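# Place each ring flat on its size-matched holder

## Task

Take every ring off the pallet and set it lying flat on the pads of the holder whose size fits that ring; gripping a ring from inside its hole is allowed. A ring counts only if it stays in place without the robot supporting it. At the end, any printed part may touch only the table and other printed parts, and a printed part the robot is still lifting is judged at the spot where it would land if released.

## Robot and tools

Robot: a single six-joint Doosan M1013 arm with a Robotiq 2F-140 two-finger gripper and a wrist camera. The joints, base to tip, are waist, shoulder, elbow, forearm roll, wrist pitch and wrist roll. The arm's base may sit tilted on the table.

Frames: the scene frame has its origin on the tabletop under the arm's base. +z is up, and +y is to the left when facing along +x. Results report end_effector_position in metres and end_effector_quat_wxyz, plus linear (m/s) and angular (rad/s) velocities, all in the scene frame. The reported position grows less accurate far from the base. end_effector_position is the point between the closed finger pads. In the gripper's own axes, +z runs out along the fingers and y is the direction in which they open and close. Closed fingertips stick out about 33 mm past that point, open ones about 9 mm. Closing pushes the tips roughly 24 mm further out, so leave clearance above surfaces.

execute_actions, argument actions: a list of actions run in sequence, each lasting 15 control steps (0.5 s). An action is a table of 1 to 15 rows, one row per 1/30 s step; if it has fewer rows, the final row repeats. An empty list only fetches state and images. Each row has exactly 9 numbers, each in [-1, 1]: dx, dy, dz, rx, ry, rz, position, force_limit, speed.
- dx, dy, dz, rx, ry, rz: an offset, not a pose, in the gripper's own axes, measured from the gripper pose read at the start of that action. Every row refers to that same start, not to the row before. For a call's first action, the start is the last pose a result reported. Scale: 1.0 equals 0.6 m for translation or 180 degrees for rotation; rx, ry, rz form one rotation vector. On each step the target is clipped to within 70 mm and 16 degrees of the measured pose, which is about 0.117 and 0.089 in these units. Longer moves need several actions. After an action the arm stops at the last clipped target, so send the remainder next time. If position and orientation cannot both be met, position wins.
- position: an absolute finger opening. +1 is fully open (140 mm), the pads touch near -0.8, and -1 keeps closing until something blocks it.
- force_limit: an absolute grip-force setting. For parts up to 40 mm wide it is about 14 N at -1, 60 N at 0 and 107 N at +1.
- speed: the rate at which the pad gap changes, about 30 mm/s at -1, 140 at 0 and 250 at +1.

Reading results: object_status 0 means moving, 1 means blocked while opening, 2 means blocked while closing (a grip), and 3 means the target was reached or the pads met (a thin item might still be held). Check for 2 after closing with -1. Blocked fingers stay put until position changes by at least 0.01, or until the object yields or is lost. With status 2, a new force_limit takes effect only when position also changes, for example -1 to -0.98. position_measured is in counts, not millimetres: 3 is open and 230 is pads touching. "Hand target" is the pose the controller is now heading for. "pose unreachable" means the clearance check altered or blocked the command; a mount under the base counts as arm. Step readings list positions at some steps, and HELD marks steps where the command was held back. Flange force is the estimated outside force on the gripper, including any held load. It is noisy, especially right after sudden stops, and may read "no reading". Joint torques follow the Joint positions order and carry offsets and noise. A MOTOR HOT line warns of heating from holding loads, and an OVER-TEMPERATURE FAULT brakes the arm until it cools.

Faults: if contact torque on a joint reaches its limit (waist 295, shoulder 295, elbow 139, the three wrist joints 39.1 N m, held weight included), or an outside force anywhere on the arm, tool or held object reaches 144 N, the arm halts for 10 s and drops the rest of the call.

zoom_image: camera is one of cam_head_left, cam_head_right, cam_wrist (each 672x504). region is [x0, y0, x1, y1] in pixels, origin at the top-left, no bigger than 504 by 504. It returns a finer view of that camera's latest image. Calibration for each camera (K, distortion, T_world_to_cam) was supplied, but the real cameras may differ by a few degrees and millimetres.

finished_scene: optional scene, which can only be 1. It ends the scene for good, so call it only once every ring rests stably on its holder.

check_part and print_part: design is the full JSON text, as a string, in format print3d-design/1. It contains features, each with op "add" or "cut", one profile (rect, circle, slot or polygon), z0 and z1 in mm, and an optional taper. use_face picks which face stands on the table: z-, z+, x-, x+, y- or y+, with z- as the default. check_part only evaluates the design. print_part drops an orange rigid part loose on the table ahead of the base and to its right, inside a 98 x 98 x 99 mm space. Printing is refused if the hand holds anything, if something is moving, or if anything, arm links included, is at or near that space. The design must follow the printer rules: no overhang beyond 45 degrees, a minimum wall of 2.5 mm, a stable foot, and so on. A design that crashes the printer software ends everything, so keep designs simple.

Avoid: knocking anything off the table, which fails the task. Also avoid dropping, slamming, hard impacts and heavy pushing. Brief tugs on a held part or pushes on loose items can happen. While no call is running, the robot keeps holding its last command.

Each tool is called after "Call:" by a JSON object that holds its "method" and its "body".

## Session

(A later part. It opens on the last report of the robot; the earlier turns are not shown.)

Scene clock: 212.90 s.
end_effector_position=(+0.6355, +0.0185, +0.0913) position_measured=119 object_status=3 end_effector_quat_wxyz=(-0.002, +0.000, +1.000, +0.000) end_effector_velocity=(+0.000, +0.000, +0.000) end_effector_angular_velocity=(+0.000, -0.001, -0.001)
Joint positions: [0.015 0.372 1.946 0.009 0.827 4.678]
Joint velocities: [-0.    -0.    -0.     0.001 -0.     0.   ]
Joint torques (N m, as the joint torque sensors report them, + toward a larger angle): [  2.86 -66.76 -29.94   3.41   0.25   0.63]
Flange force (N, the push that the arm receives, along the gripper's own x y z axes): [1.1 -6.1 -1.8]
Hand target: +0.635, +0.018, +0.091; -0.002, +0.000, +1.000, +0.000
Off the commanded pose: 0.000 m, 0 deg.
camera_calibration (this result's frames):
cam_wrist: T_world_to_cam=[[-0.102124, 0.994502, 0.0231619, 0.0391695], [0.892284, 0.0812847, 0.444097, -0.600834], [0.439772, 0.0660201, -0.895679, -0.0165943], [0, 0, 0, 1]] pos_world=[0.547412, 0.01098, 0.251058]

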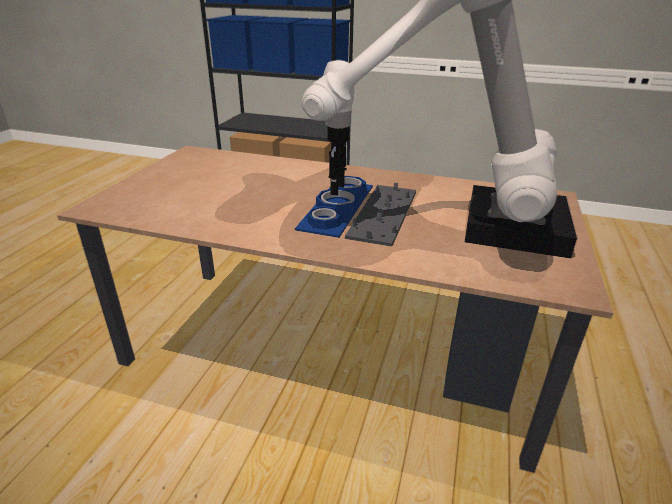

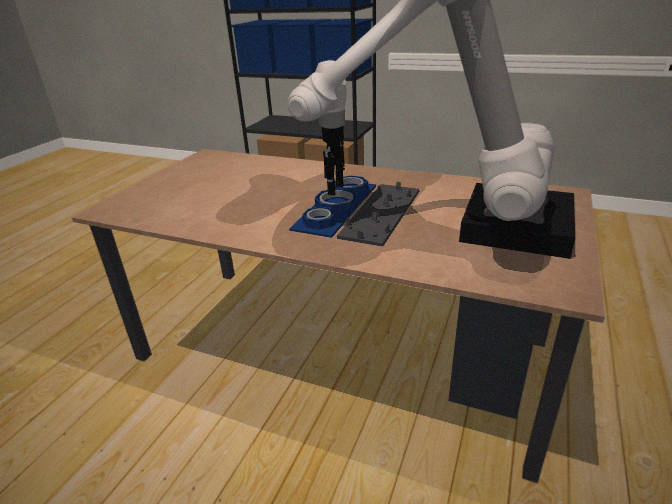

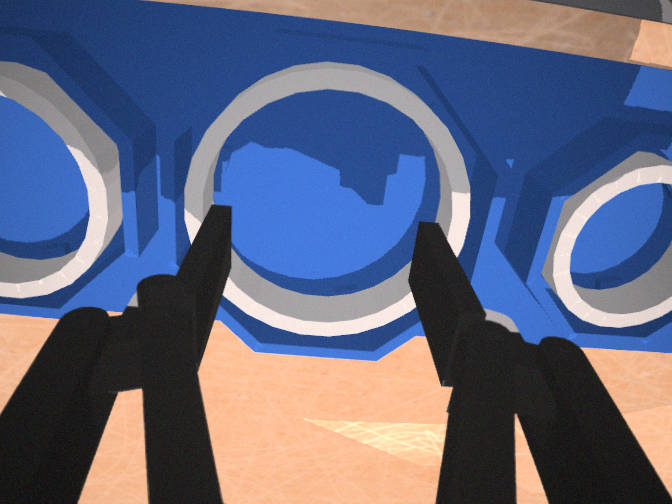

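Call:
{"method": "execute_actions", "body": {"actions": [[[0,0.0005,0.0014,0,-0.0003,0,0.08,0.5,-1],[0,0.0012,0.0052,0,-0.0006,0,0.08,0.5,-1],[0,0.0020,0.0111,0,-0.0010,0,0.08,0.5,-1],[-0.0001,0.0028,0.0186,0,-0.0010,0,0.08,0.5,-1],[-0.0001,0.0034,0.0271,0,-0.0010,0,0.08,0.5,-1],[-0.0001,0.0037,0.0364,0,-0.0010,0,0.08,0.5,-1],[-0.0002,0.0037,0.0458,0,-0.0010,0,0.08,0.5,-1],[-0.0002,0.0037,0.0551,0,-0.0010,0,0.08,0.5,-1],[-0.0002,0.0037,0.0636,0,-0.0010,0,0.08,0.5,-1],[-0.0003,0.0037,0.0711,0,-0.0010,0,0.08,0.5,-1],[-0.0003,0.0037,0.0770,0,-0.0010,0,0.08,0.5,-1],[-0.0003,0.0037,0.0808,0,-0.0010,0,0.08,0.5,-1],[-0.0003,0.0037,0.0822,0,-0.0010,0,0.08,0.5,-1],[-0.0003,0.0037,0.0822,0,-0.0010,0,0.08,0.5,-1],[-0.0003,0.0037,0.0822,0,-0.0010,0,0.8,0.5,-1]]]}}

Scene clock: 288.93 s.
end_effector_position=(+0.6353, +0.0207, +0.0422) position_measured=119 object_status=0 end_effector_quat_wxyz=(-0.000, +0.000, +1.000, +0.000) end_effector_velocity=(+0.005, -0.000, -0.007) end_effector_angular_velocity=(+0.001, -0.009, +0.001)
Joint positions: [0.019 0.431 1.974 0.01  0.736 4.681]
Joint velocities: [-0.     0.011 -0.     0.001 -0.019 -0.003]
Joint torques (N m, as the joint torque sensors report them, + toward a larger angle): [  4.44 -78.47 -30.     3.3   -0.12   0.69]
Flange force (N, the push that the arm receives, along the gripper's own x y z axes): [1.0 -7.4 -3.5]
Hand target: +0.635, +0.021, +0.042; -0.000, +0.000, +1.000, +0.000
Off the commanded pose: 0.000 m, 0 deg.
Step readings (end_effector_position):
0: (+0.6355, +0.0185, +0.0913)
1: (+0.6356, +0.0185, +0.0912)
2: (+0.6359, +0.0187, +0.0908)
4: (+0.6358, +0.0194, +0.0866)
8: (+0.6353, +0.0205, +0.0685)
15: end_effector_position above
camera_calibration (this result's frames):
cam_wrist: T_world_to_cam=[[-0.102021, 0.994519, 0.0229014, 0.0379928], [0.891021, 0.0811181, 0.446655, -0.578353], [0.442349, 0.0659737, -0.894413, -0.062328], [0, 0, 0, 1]] pos_world=[0.546771, 0.0132423, 0.201707]

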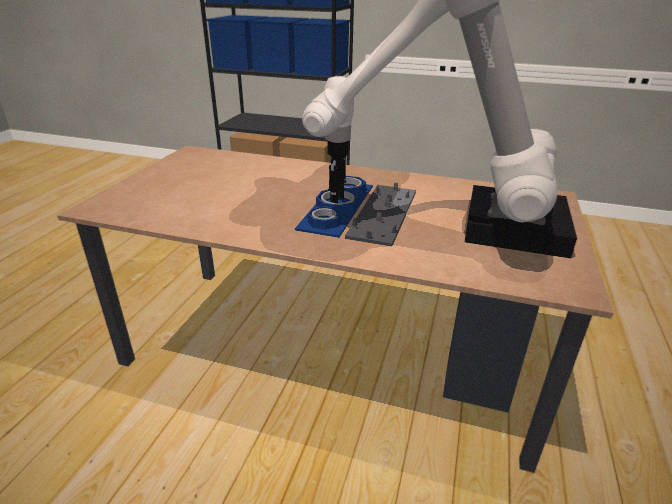

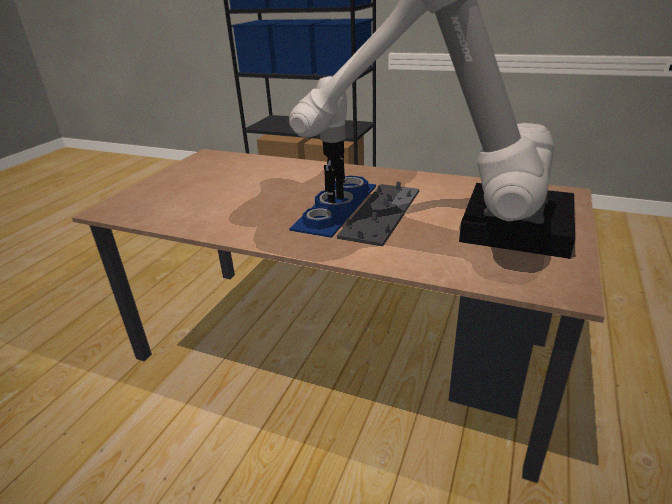

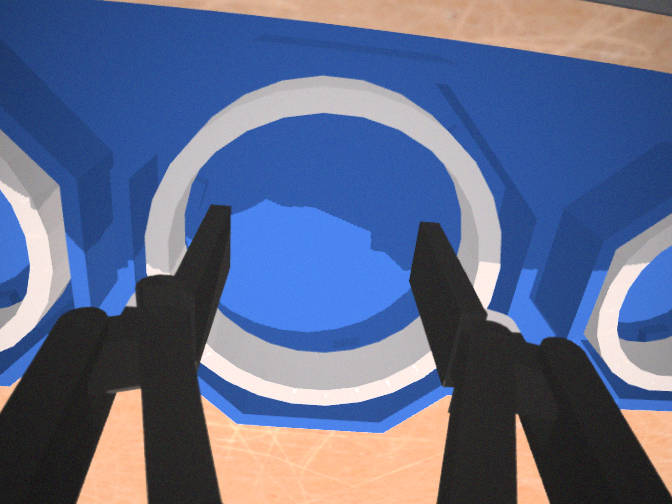

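Call:
{"method": "execute_actions", "body": {"actions": []}}

Call:
{"method": "zoom_image", "body": {"camera": "cam_wrist", "region": [130, 60, 340, 270]}}

Call:
{"method": "zoom_image", "body": {"camera": "cam_wrist", "region": [310, 60, 520, 270]}}

Call:
{"method": "zoom_image", "body": {"camera": "cam_wrist", "region": [130, 230, 340, 440]}}

Call:
{"method": "zoom_image", "body": {"camera": "cam_wrist", "region": [310, 230, 520, 440]}}

Scene clock: 291.93 s.
end_effector_position=(+0.6354, +0.0208, +0.0419) position_measured=82 object_status=1 end_effector_quat_wxyz=(-0.000, +0.000, +1.000, +0.000) end_effector_velocity=(-0.000, +0.000, -0.001) end_effector_angular_velocity=(+0.000, +0.001, +0.000)
Joint positions: [0.019 0.432 1.974 0.01  0.735 4.68 ]
Joint velocities: [ 0.     0.001 -0.     0.     0.    -0.   ]
Joint torques (N m, as the joint torque sensors report them, + toward a larger angle): [  2.22 -71.78 -28.13   3.43   0.46   0.61]
Flange force (N, the push that the arm receives, along the gripper's own x y z axes): [0.1 -5.2 1.8]
Hand target: +0.635, +0.021, +0.042; -0.000, +0.000, +1.000, +0.000
Off the commanded pose: 0.000 m, 0 deg.
camera_calibration (this result's frames):
cam_wrist: T_world_to_cam=[[-0.102212, 0.994499, 0.0228841, 0.0381158], [0.890883, 0.0812789, 0.446903, -0.578281], [0.442584, 0.0660658, -0.89429, -0.062735], [0, 0, 0, 1]] pos_world=[0.546842, 0.0132405, 0.20146]

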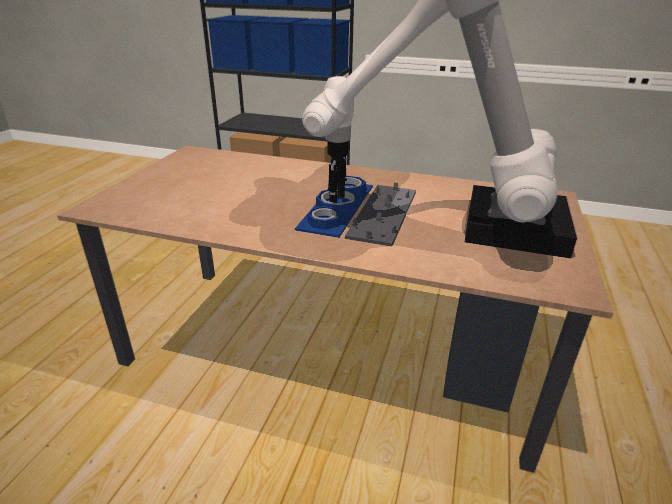

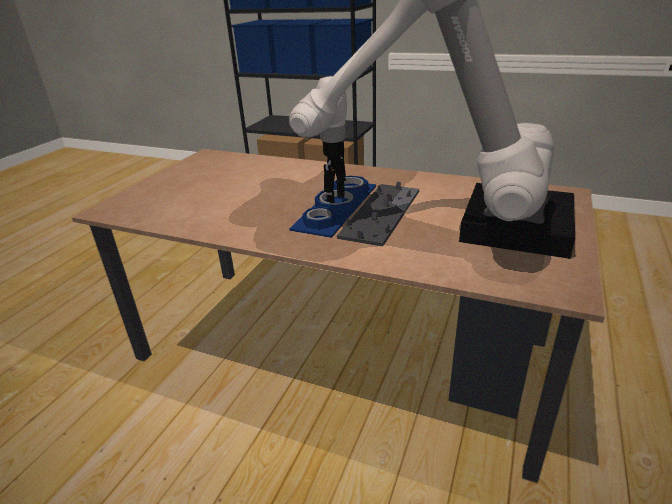

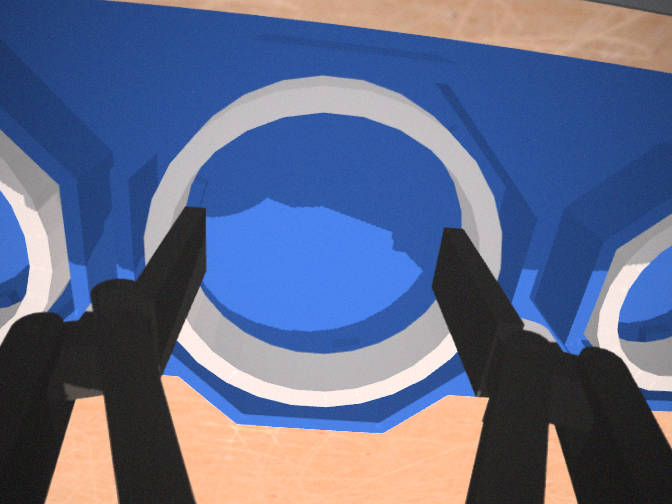

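Region (130, 60, 340, 270) of cam_wrist's 672x504 image, scaled by 2.400, with more detail than that image has.

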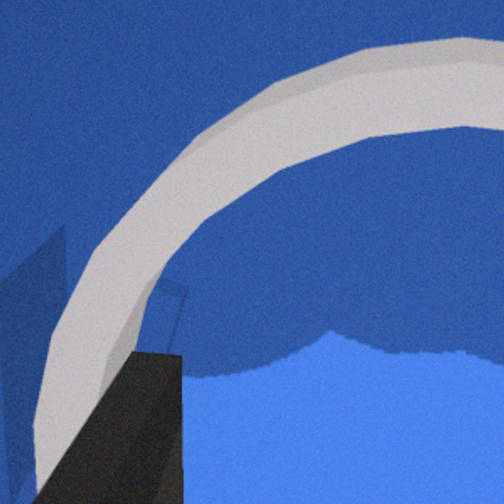

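Region (310, 60, 520, 270) of cam_wrist's 672x504 image, scaled by 2.400, with more detail than that image has.

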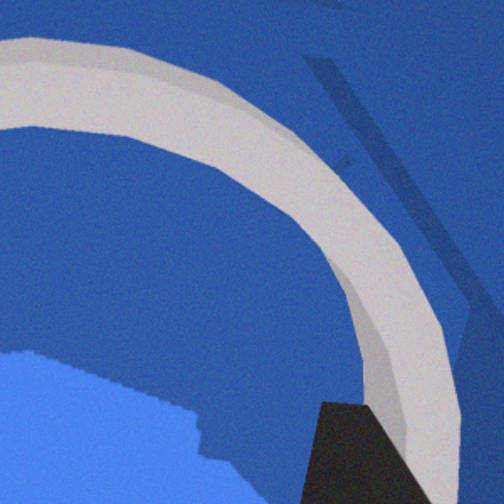

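Region (130, 230, 340, 440) of cam_wrist's 672x504 image, scaled by 2.400, with more detail than that image has.

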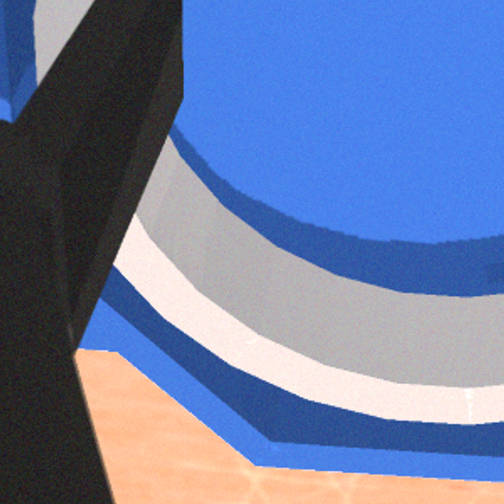

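Region (310, 230, 520, 440) of cam_wrist's 672x504 image, scaled by 2.400, with more detail than that image has.

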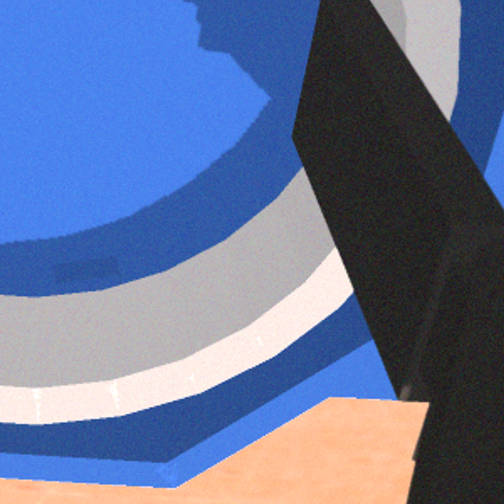

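Call:
{"method": "execute_actions", "body": {"actions": [[[0,0,-0.0011,0,0,0,0.8,0.5,-1],[0,0,-0.0043,0,0,0,0.8,0.5,-1],[0,0,-0.0090,0,0,0,0.8,0.5,-1],[0,0,-0.0151,0,0,0,0.8,0.5,-1],[0,0,-0.0220,0,0,0,0.8,0.5,-1],[0,0,-0.0296,0,0,0,0.8,0.5,-1],[0,0,-0.0372,0,0,0,0.8,0.5,-1],[0,0,-0.0448,0,0,0,0.8,0.5,-1],[0,0,-0.0517,0,0,0,0.8,0.5,-1],[0,0,-0.0578,0,0,0,0.8,0.5,-1],[0,0,-0.0625,0,0,0,0.8,0.5,-1],[0.002,0.0017,-0.0657,0,0,0,0.8,0.5,-1],[0.008,0.007,-0.0668,0,0,0,0.8,0.5,-1],[0.018,0.0157,-0.0668,0,0,0,0.8,0.5,-1],[0.030,0.0261,-0.0668,0,0,0,0.8,0.5,-1]]]}}

Scene clock: 384.57 s.
end_effector_position=(+0.6287, +0.0266, +0.0819) position_measured=82 object_status=1 end_effector_quat_wxyz=(-0.000, +0.000, +1.000, +0.000) end_effector_velocity=(-0.151, +0.119, +0.000) end_effector_angular_velocity=(-0.000, +0.020, +0.006)
Joint positions: [0.028 0.373 1.966 0.009 0.801 4.69 ]
Joint velocities: [ 0.186 -0.176  0.274 -0.    -0.078  0.179]
Joint torques (N m, as the joint torque sensors report them, + toward a larger angle): [ 10.24 -74.42 -23.5    2.74   0.95   0.49]
Flange force (N, the push that the arm receives, along the gripper's own x y z axes): [-1.2 -2.1 6.7]
Hand target: +0.618, +0.036, +0.082; -0.000, +0.000, +1.000, +0.000
Off the commanded pose: 0.015 m, 0 deg.
Step readings (end_effector_position):
0: (+0.6354, +0.0207, +0.0419)
1: (+0.6354, +0.0207, +0.0420)
2: (+0.6352, +0.0208, +0.0423)
4: (+0.6349, +0.0208, +0.0456)
8: (+0.6353, +0.0209, +0.0607)
15: end_effector_position above
camera_calibration (this result's frames):
cam_wrist: T_world_to_cam=[[-0.101944, 0.994527, 0.0228722, 0.0305258], [0.890876, 0.08104, 0.446959, -0.590634], [0.44266, 0.0659411, -0.894262, -0.0244896], [0, 0, 0, 1]] pos_world=[0.540134, 0.0191211, 0.241391]

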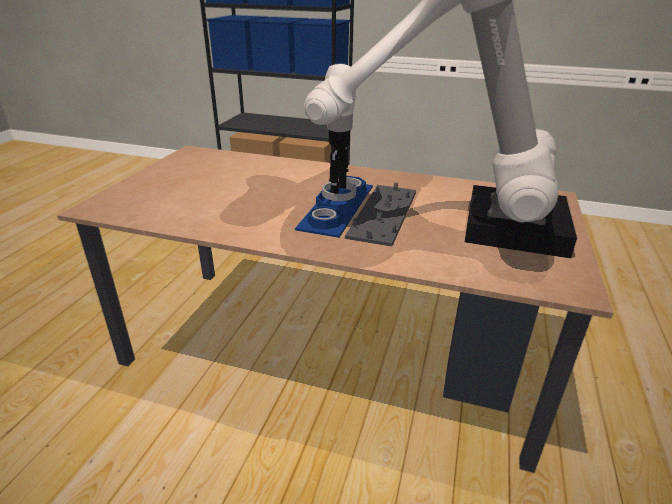

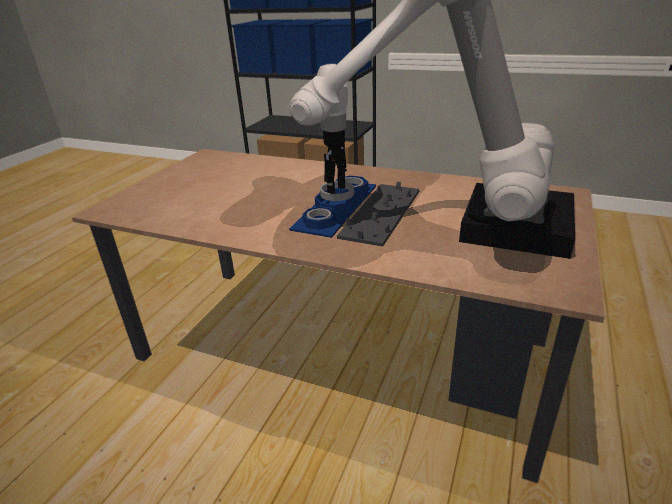

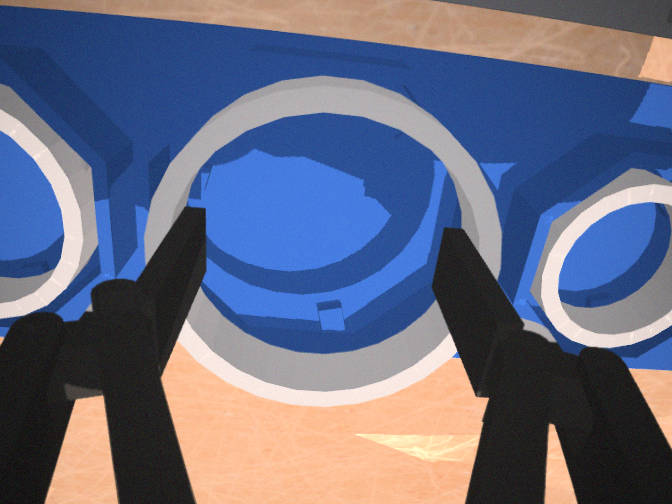

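Call:
{"method": "execute_actions", "body": {"actions": []}}

Call:
{"method": "zoom_image", "body": {"camera": "cam_wrist", "region": [480, 150, 672, 390]}}

Call:
{"method": "zoom_image", "body": {"camera": "cam_head_left", "region": [285, 150, 425, 250]}}

Scene clock: 390.03 s.
end_effector_position=(+0.6176, +0.0359, +0.0818) position_measured=82 object_status=1 end_effector_quat_wxyz=(-0.000, +0.000, +1.000, +0.000) end_effector_velocity=(+0.001, +0.000, +0.001) end_effector_angular_velocity=(+0.000, -0.001, +0.001)
Joint positions: [0.042 0.36  1.987 0.01  0.794 4.704]
Joint velocities: [ 0.    -0.    -0.001  0.     0.    -0.001]
Joint torques (N m, as the joint torque sensors report them, + toward a larger angle): [  3.63 -67.58 -31.23   3.18  -0.01   0.44]
Flange force (N, the push that the arm receives, along the gripper's own x y z axes): [1.3 -7.3 2.1]
Hand target: +0.618, +0.036, +0.082; -0.000, +0.000, +1.000, +0.000
Off the commanded pose: 0.001 m, 0 deg.
camera_calibration (this result's frames):
cam_wrist: T_world_to_cam=[[-0.102374, 0.994474, 0.023258, 0.0204418], [0.891043, 0.0812826, 0.446582, -0.58152], [0.442224, 0.0664425, -0.89444, -0.0200013], [0, 0, 0, 1]] pos_world=[0.529097, 0.0282675, 0.241331]

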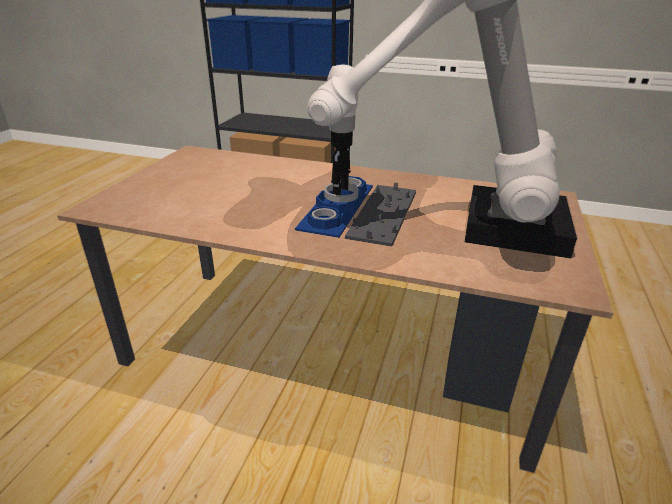

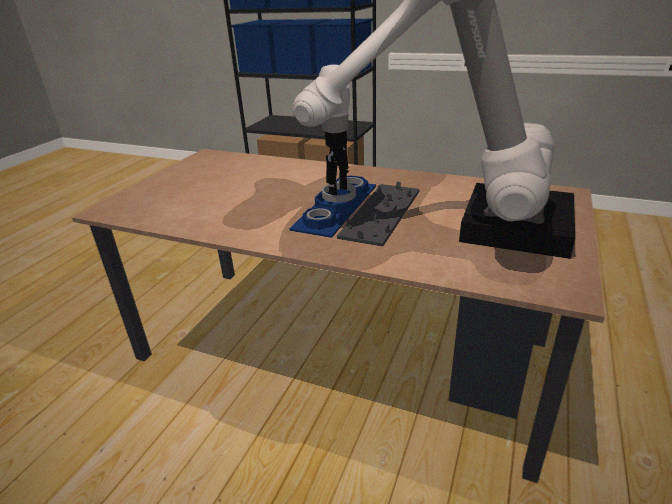

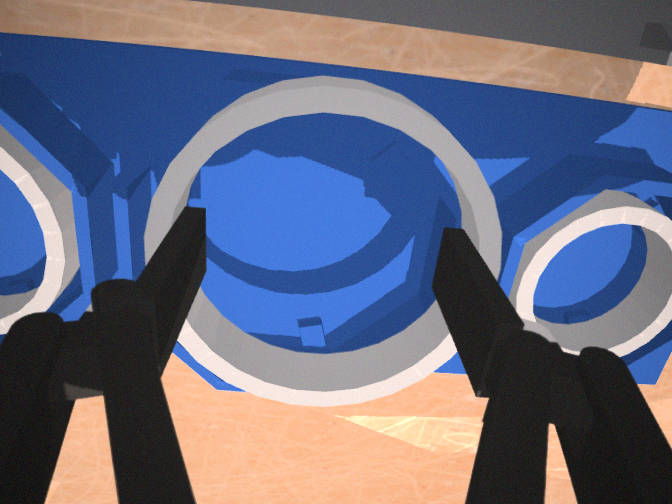

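Region (480, 150, 672, 390) of cam_wrist's 672x504 image, scaled by 2.100, with more detail than that image has; it fills the left 403 columns of this view, and the rest is white.

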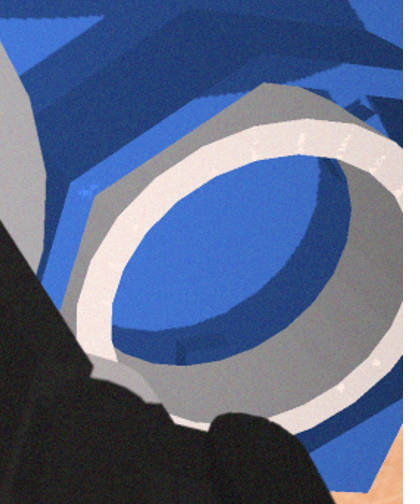

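Region (285, 150, 425, 250) of cam_head_left's 672x504 image, scaled by 3.600, with more detail than that image has; it fills the top 360 rows of this view, and the rest is white.

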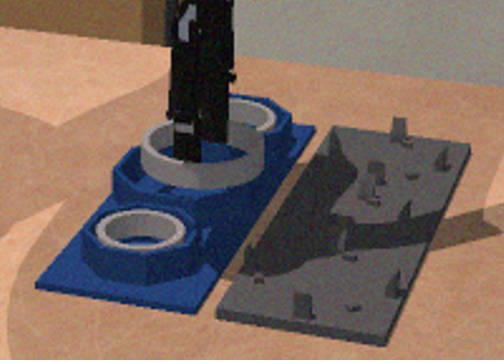

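Call:
{"method": "execute_actions", "body": {"actions": [[[0.0039,0.0034,0,0,0,0,0.8,0.5,-1],[0.0148,0.0129,0,0,0,0,0.8,0.5,-1],[0.0315,0.0275,0,0,0,0,0.8,0.5,-1],[0.0529,0.0461,0,0,0,0,0.8,0.5,-1],[0.0778,0.0678,0,0,0,0,0.8,0.5,-1],[0.1050,0.0916,0,0,0,0,0.8,0.5,-1],[0.1334,0.1164,0,0,0,0,0.8,0.5,-1],[0.1618,0.1411,0,0,0,0,0.8,0.5,-1],[0.1890,0.1649,0,0,0,0,0.8,0.5,-1],[0.2139,0.1866,0,0,0,0,0.8,0.5,-1],[0.2353,0.2052,0,0,0,0,0.8,0.5,-1],[0.2520,0.2198,0,0,0,0,0.8,0.5,-1],[0.2629,0.2293,0,0,0,0,0.8,0.5,-1],[0.2668,0.2327,0,0,0,0,0.8,0.5,-1],[0.2668,0.2327,0,0,0,0,0.8,0.5,-1]]]}}

Scene clock: 397.70 s.
end_effector_position=(+0.4754, +0.1543, +0.0795) position_measured=82 object_status=1 end_effector_quat_wxyz=(-0.002, -0.001, +1.000, +0.003) end_effector_velocity=(-0.293, +0.265, +0.010) end_effector_angular_velocity=(+0.001, -0.013, -0.004)
Joint positions: [0.28  0.21  2.21  0.02  0.723 4.931]
Joint velocities: [ 0.656 -0.289  0.358 -0.    -0.09   0.659]
Joint torques (N m, as the joint torque sensors report them, + toward a larger angle): [ -5.97 -43.81 -35.29   3.19  -0.61   0.07]
Flange force (N, the push that the arm receives, along the gripper's own x y z axes): [1.0 -6.6 3.0]
Hand target: +0.458, +0.172, +0.081; -0.001, -0.001, +1.000, +0.002
Off the commanded pose: 0.028 m, 0 deg.
Step readings (end_effector_position):
0: (+0.6176, +0.0359, +0.0818)
1: (+0.6174, +0.0360, +0.0818)
2: (+0.6160, +0.0373, +0.0818)
4: (+0.6064, +0.0454, +0.0816)
8: (+0.5630, +0.0809, +0.0803)
15: end_effector_position above
camera_calibration (this result's frames):
cam_wrist: T_world_to_cam=[[-0.104855, 0.994053, 0.0294018, -0.111103], [0.892677, 0.0810481, 0.443349, -0.463914], [0.43833, 0.0727335, -0.895867, 0.0340095], [0, 0, 0, 1]] pos_world=[0.387569, 0.145568, 0.239411]

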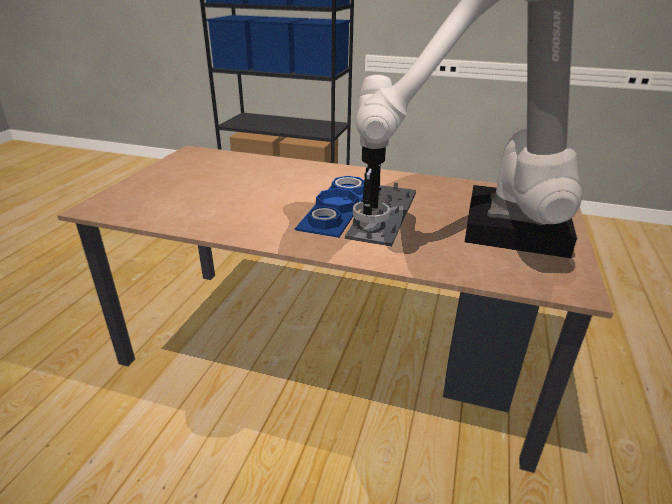

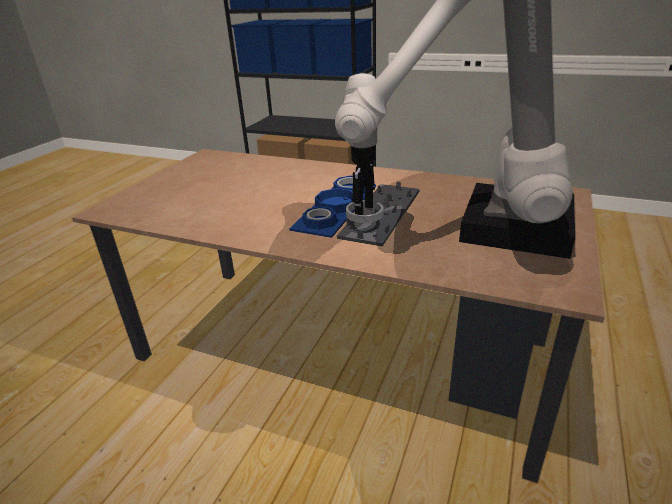

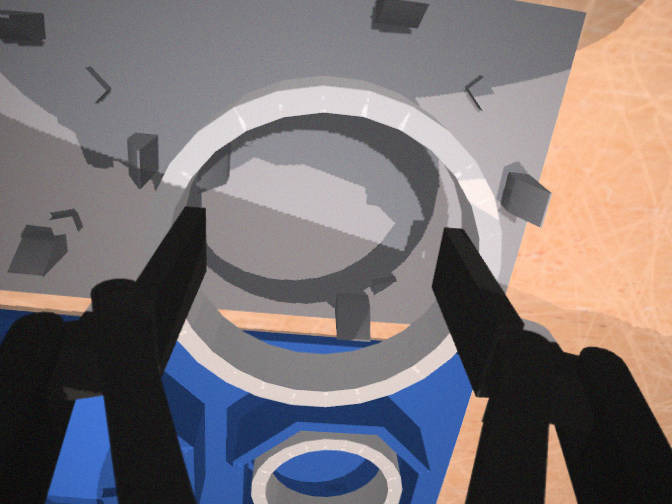

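Call:
{"method": "execute_actions", "body": {"actions": []}}

Call:
{"method": "zoom_image", "body": {"camera": "cam_wrist", "region": [290, 0, 416, 126]}}

Call:
{"method": "zoom_image", "body": {"camera": "cam_wrist", "region": [260, 290, 386, 416]}}

Call:
{"method": "zoom_image", "body": {"camera": "cam_wrist", "region": [400, 90, 568, 258]}}

Call:
{"method": "zoom_image", "body": {"camera": "cam_wrist", "region": [70, 90, 238, 258]}}

Scene clock: 402.67 s.
end_effector_position=(+0.4577, +0.1722, +0.0812) position_measured=82 object_status=1 end_effector_quat_wxyz=(-0.001, -0.001, +1.000, +0.002) end_effector_velocity=(+0.001, +0.000, +0.001) end_effector_angular_velocity=(+0.001, -0.002, -0.000)
Joint positions: [0.326 0.192 2.229 0.016 0.719 4.98 ]
Joint velocities: [ 0.    -0.001 -0.001  0.    -0.     0.   ]
Joint torques (N m, as the joint torque sensors report them, + toward a larger angle): [  2.74 -49.68 -29.33   3.03   0.14   0.85]
Flange force (N, the push that the arm receives, along the gripper's own x y z axes): [-2.0 -7.6 4.9]
Hand target: +0.458, +0.172, +0.081; -0.001, -0.001, +1.000, +0.002
Off the commanded pose: 0.003 m, 0 deg.
camera_calibration (this result's frames):
cam_wrist: T_world_to_cam=[[-0.103887, 0.994216, 0.0272348, -0.131086], [0.891611, 0.0809623, 0.445505, -0.450008], [0.440724, 0.0705652, -0.894865, 0.041085], [0, 0, 0, 1]] pos_world=[0.369507, 0.163862, 0.240816]

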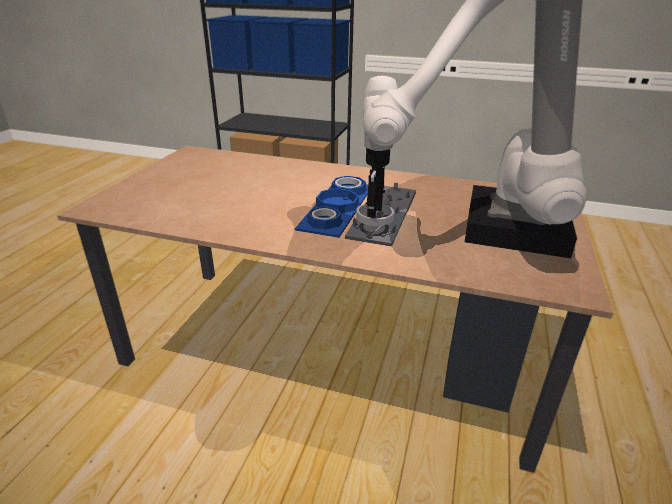

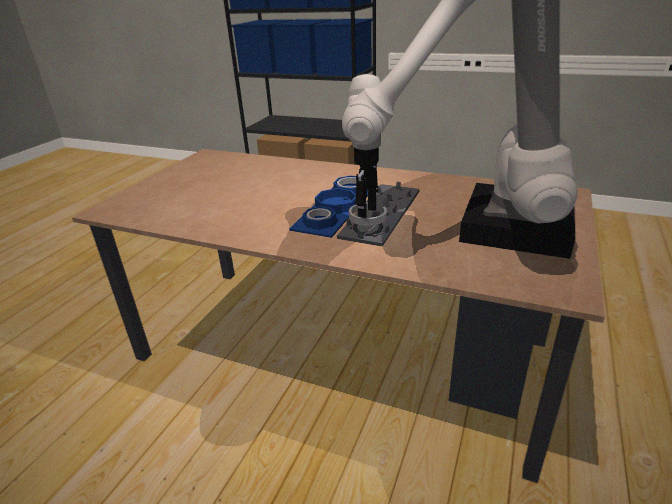

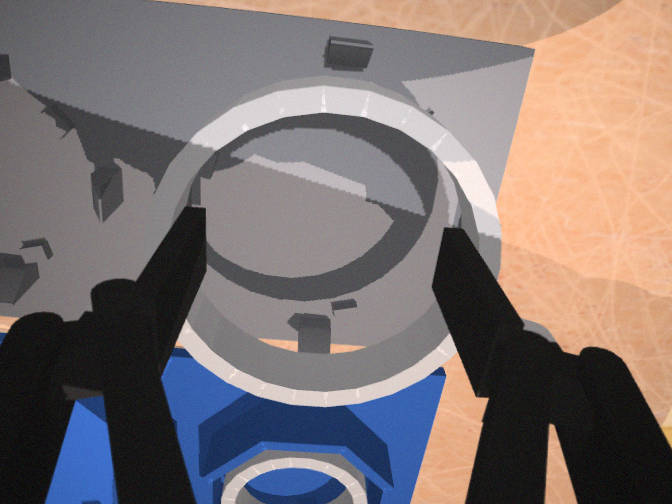

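Region (290, 0, 416, 126) of cam_wrist's 672x504 image, scaled by 4.000, with more detail than that image has.

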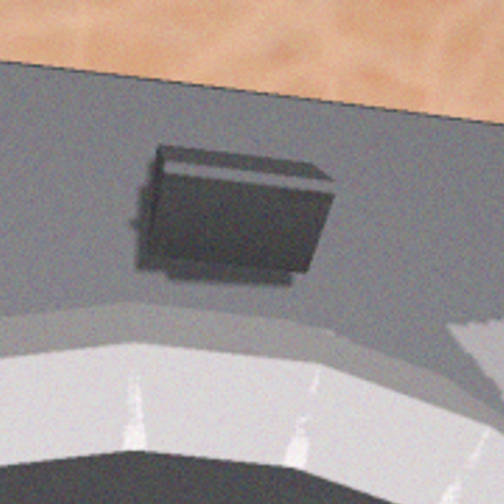

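Region (260, 290, 386, 416) of cam_wrist's 672x504 image, scaled by 4.000, with more detail than that image has.

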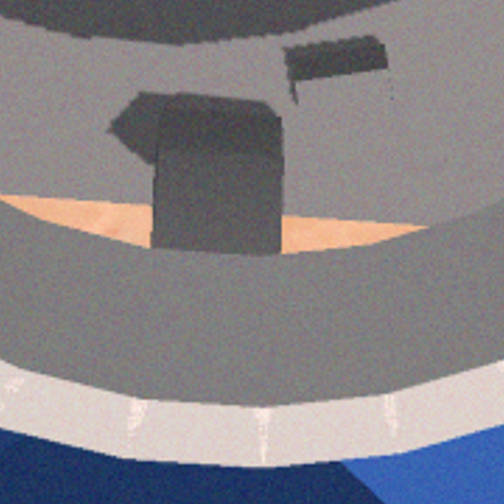

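Region (400, 90, 568, 258) of cam_wrist's 672x504 image, scaled by 3.000, with more detail than that image has.

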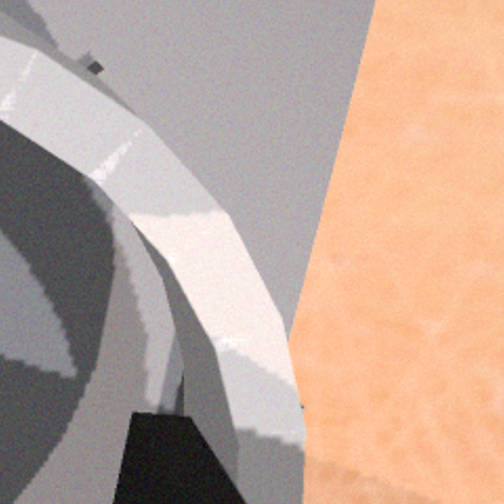

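Region (70, 90, 238, 258) of cam_wrist's 672x504 image, scaled by 3.000, with more detail than that image has.

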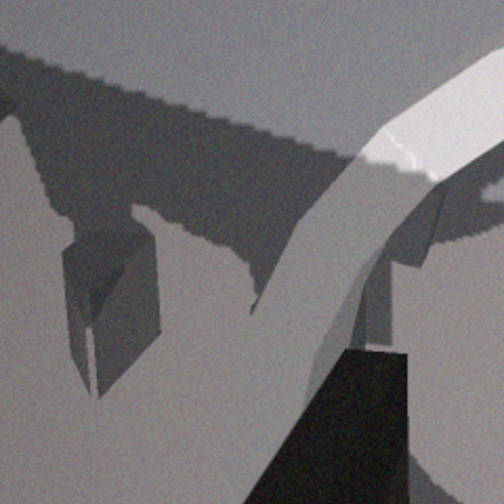

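Call:
{"method": "zoom_image", "body": {"camera": "cam_wrist", "region": [280, 295, 364, 358]}}

Call:
{"method": "zoom_image", "body": {"camera": "cam_wrist", "region": [315, 28, 387, 91]}}

Call:
{"method": "zoom_image", "body": {"camera": "cam_wrist", "region": [165, 140, 237, 212]}}

Call:
{"method": "zoom_image", "body": {"camera": "cam_wrist", "region": [436, 170, 508, 242]}}

Region (280, 295, 364, 358) of cam_wrist's 672x504 image, scaled by 6.000, with more detail than that image has; it fills the top 378 rows of this view, and the rest is white.

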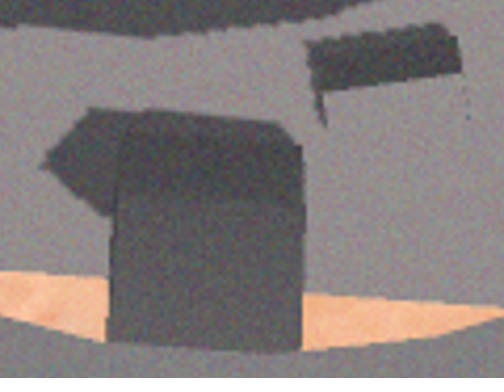

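Region (315, 28, 387, 91) of cam_wrist's 672x504 image, scaled by 7.000, with more detail than that image has; it fills the top 441 rows of this view, and the rest is white.

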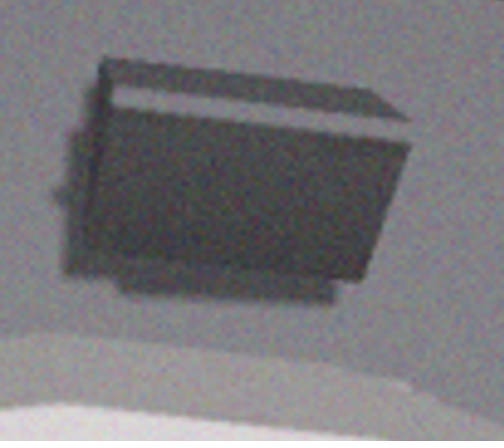

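Region (165, 140, 237, 212) of cam_wrist's 672x504 image, scaled by 7.000, with more detail than that image has.

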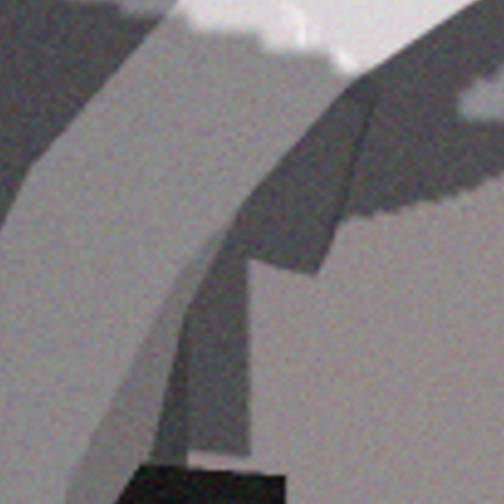

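Region (436, 170, 508, 242) of cam_wrist's 672x504 image, scaled by 7.000, with more detail than that image has.

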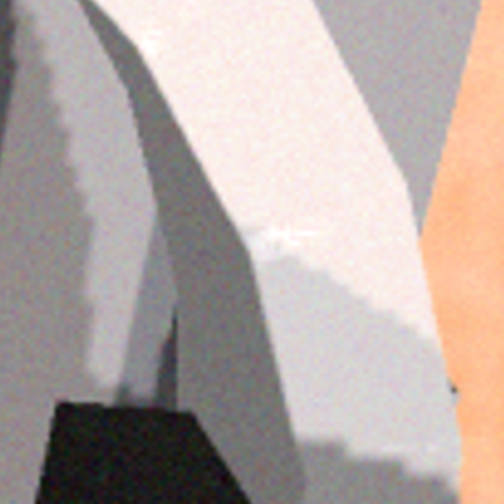

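Call:
{"method": "execute_actions", "body": {"actions": [[[-0.0001,0.0006,0.0009,0.0003,-0.0001,0.0001,0.8,0.5,-1],[-0.0003,0.0016,0.0033,0.0006,-0.0003,0.0002,0.8,0.5,-1],[-0.0005,0.0027,0.0070,0.0009,-0.0004,0.0004,0.8,0.5,-1],[-0.0007,0.0037,0.0117,0.0012,-0.0005,0.0005,0.8,0.5,-1],[-0.0008,0.0045,0.0172,0.00133,-0.00062,0.00055,0.8,0.5,-1],[-0.0009,0.0049,0.0230,0.00133,-0.00062,0.00055,0.8,0.5,-1],[-0.0009,0.0049,0.0290,0.00133,-0.00062,0.00055,0.8,0.5,-1],[-0.0009,0.0049,0.0348,0.00133,-0.00062,0.00055,0.8,0.5,-1],[-0.0009,0.0048,0.0403,0.00133,-0.00062,0.00055,0.8,0.5,-1],[-0.0009,0.0048,0.0450,0.00133,-0.00062,0.00055,0.8,0.5,-1],[-0.0009,0.0048,0.0487,0.00133,-0.00062,0.00055,0.8,0.5,-1],[-0.0009,0.0048,0.0511,0.00133,-0.00062,0.00055,0.8,0.5,-1],[-0.0009,0.0048,0.0520,0.00133,-0.00062,0.00055,0.8,0.5,-1],[-0.0009,0.0048,0.0520,0.00133,-0.00062,0.00055,0.8,0.5,-1],[-0.0009,0.0048,0.0520,0.00133,-0.00062,0.00055,0.8,0.5,-1]]]}}

Scene clock: 480.23 s.
end_effector_position=(+0.4581, +0.1751, +0.0501) position_measured=82 object_status=1 end_effector_quat_wxyz=(-0.000, +0.000, +1.000, +0.000) end_effector_velocity=(+0.003, +0.001, -0.005) end_effector_angular_velocity=(+0.002, -0.006, +0.002)
Joint positions: [0.335 0.243 2.246 0.01  0.65  4.995]
Joint velocities: [ 0.001  0.009  0.    -0.    -0.016 -0.001]
Joint torques (N m, as the joint torque sensors report them, + toward a larger angle): [  1.64 -57.66 -26.47   2.92   0.1    0.68]
Flange force (N, the push that the arm receives, along the gripper's own x y z axes): [-4.3 -2.6 4.2]
Hand target: +0.458, +0.175, +0.050; -0.000, +0.000, +1.000, +0.000
Off the commanded pose: 0.000 m, 0 deg.
Step readings (end_effector_position):
0: (+0.4577, +0.1722, +0.0812)
1: (+0.4577, +0.1722, +0.0811)
2: (+0.4577, +0.1723, +0.0807)
4: (+0.4580, +0.1734, +0.0781)
8: (+0.4581, +0.1750, +0.0665)
15: end_effector_position above
camera_calibration (this result's frames):
cam_wrist: T_world_to_cam=[[-0.102319, 0.994492, 0.0227084, -0.13366], [0.89093, 0.0814625, 0.446775, -0.436583], [0.442464, 0.0659453, -0.894358, 0.0129276], [0, 0, 0, 1]] pos_world=[0.369569, 0.167636, 0.209652]

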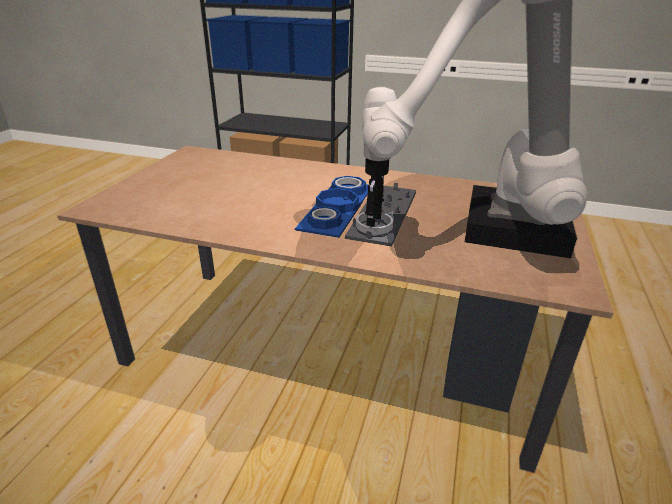

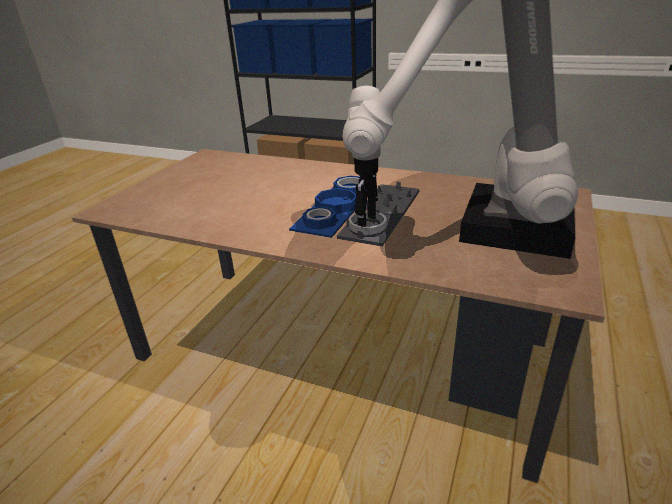

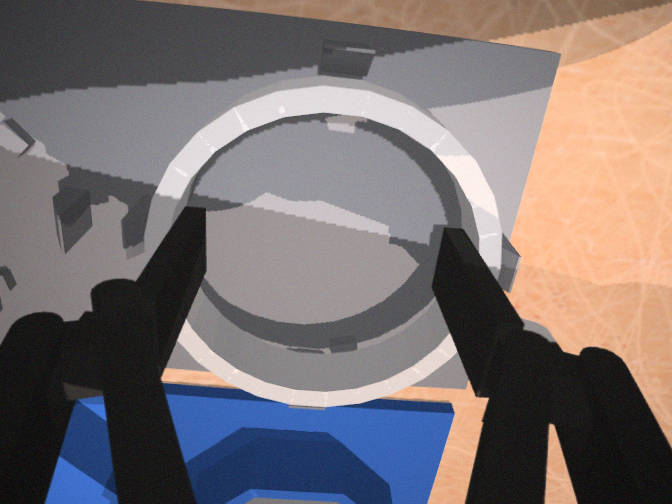

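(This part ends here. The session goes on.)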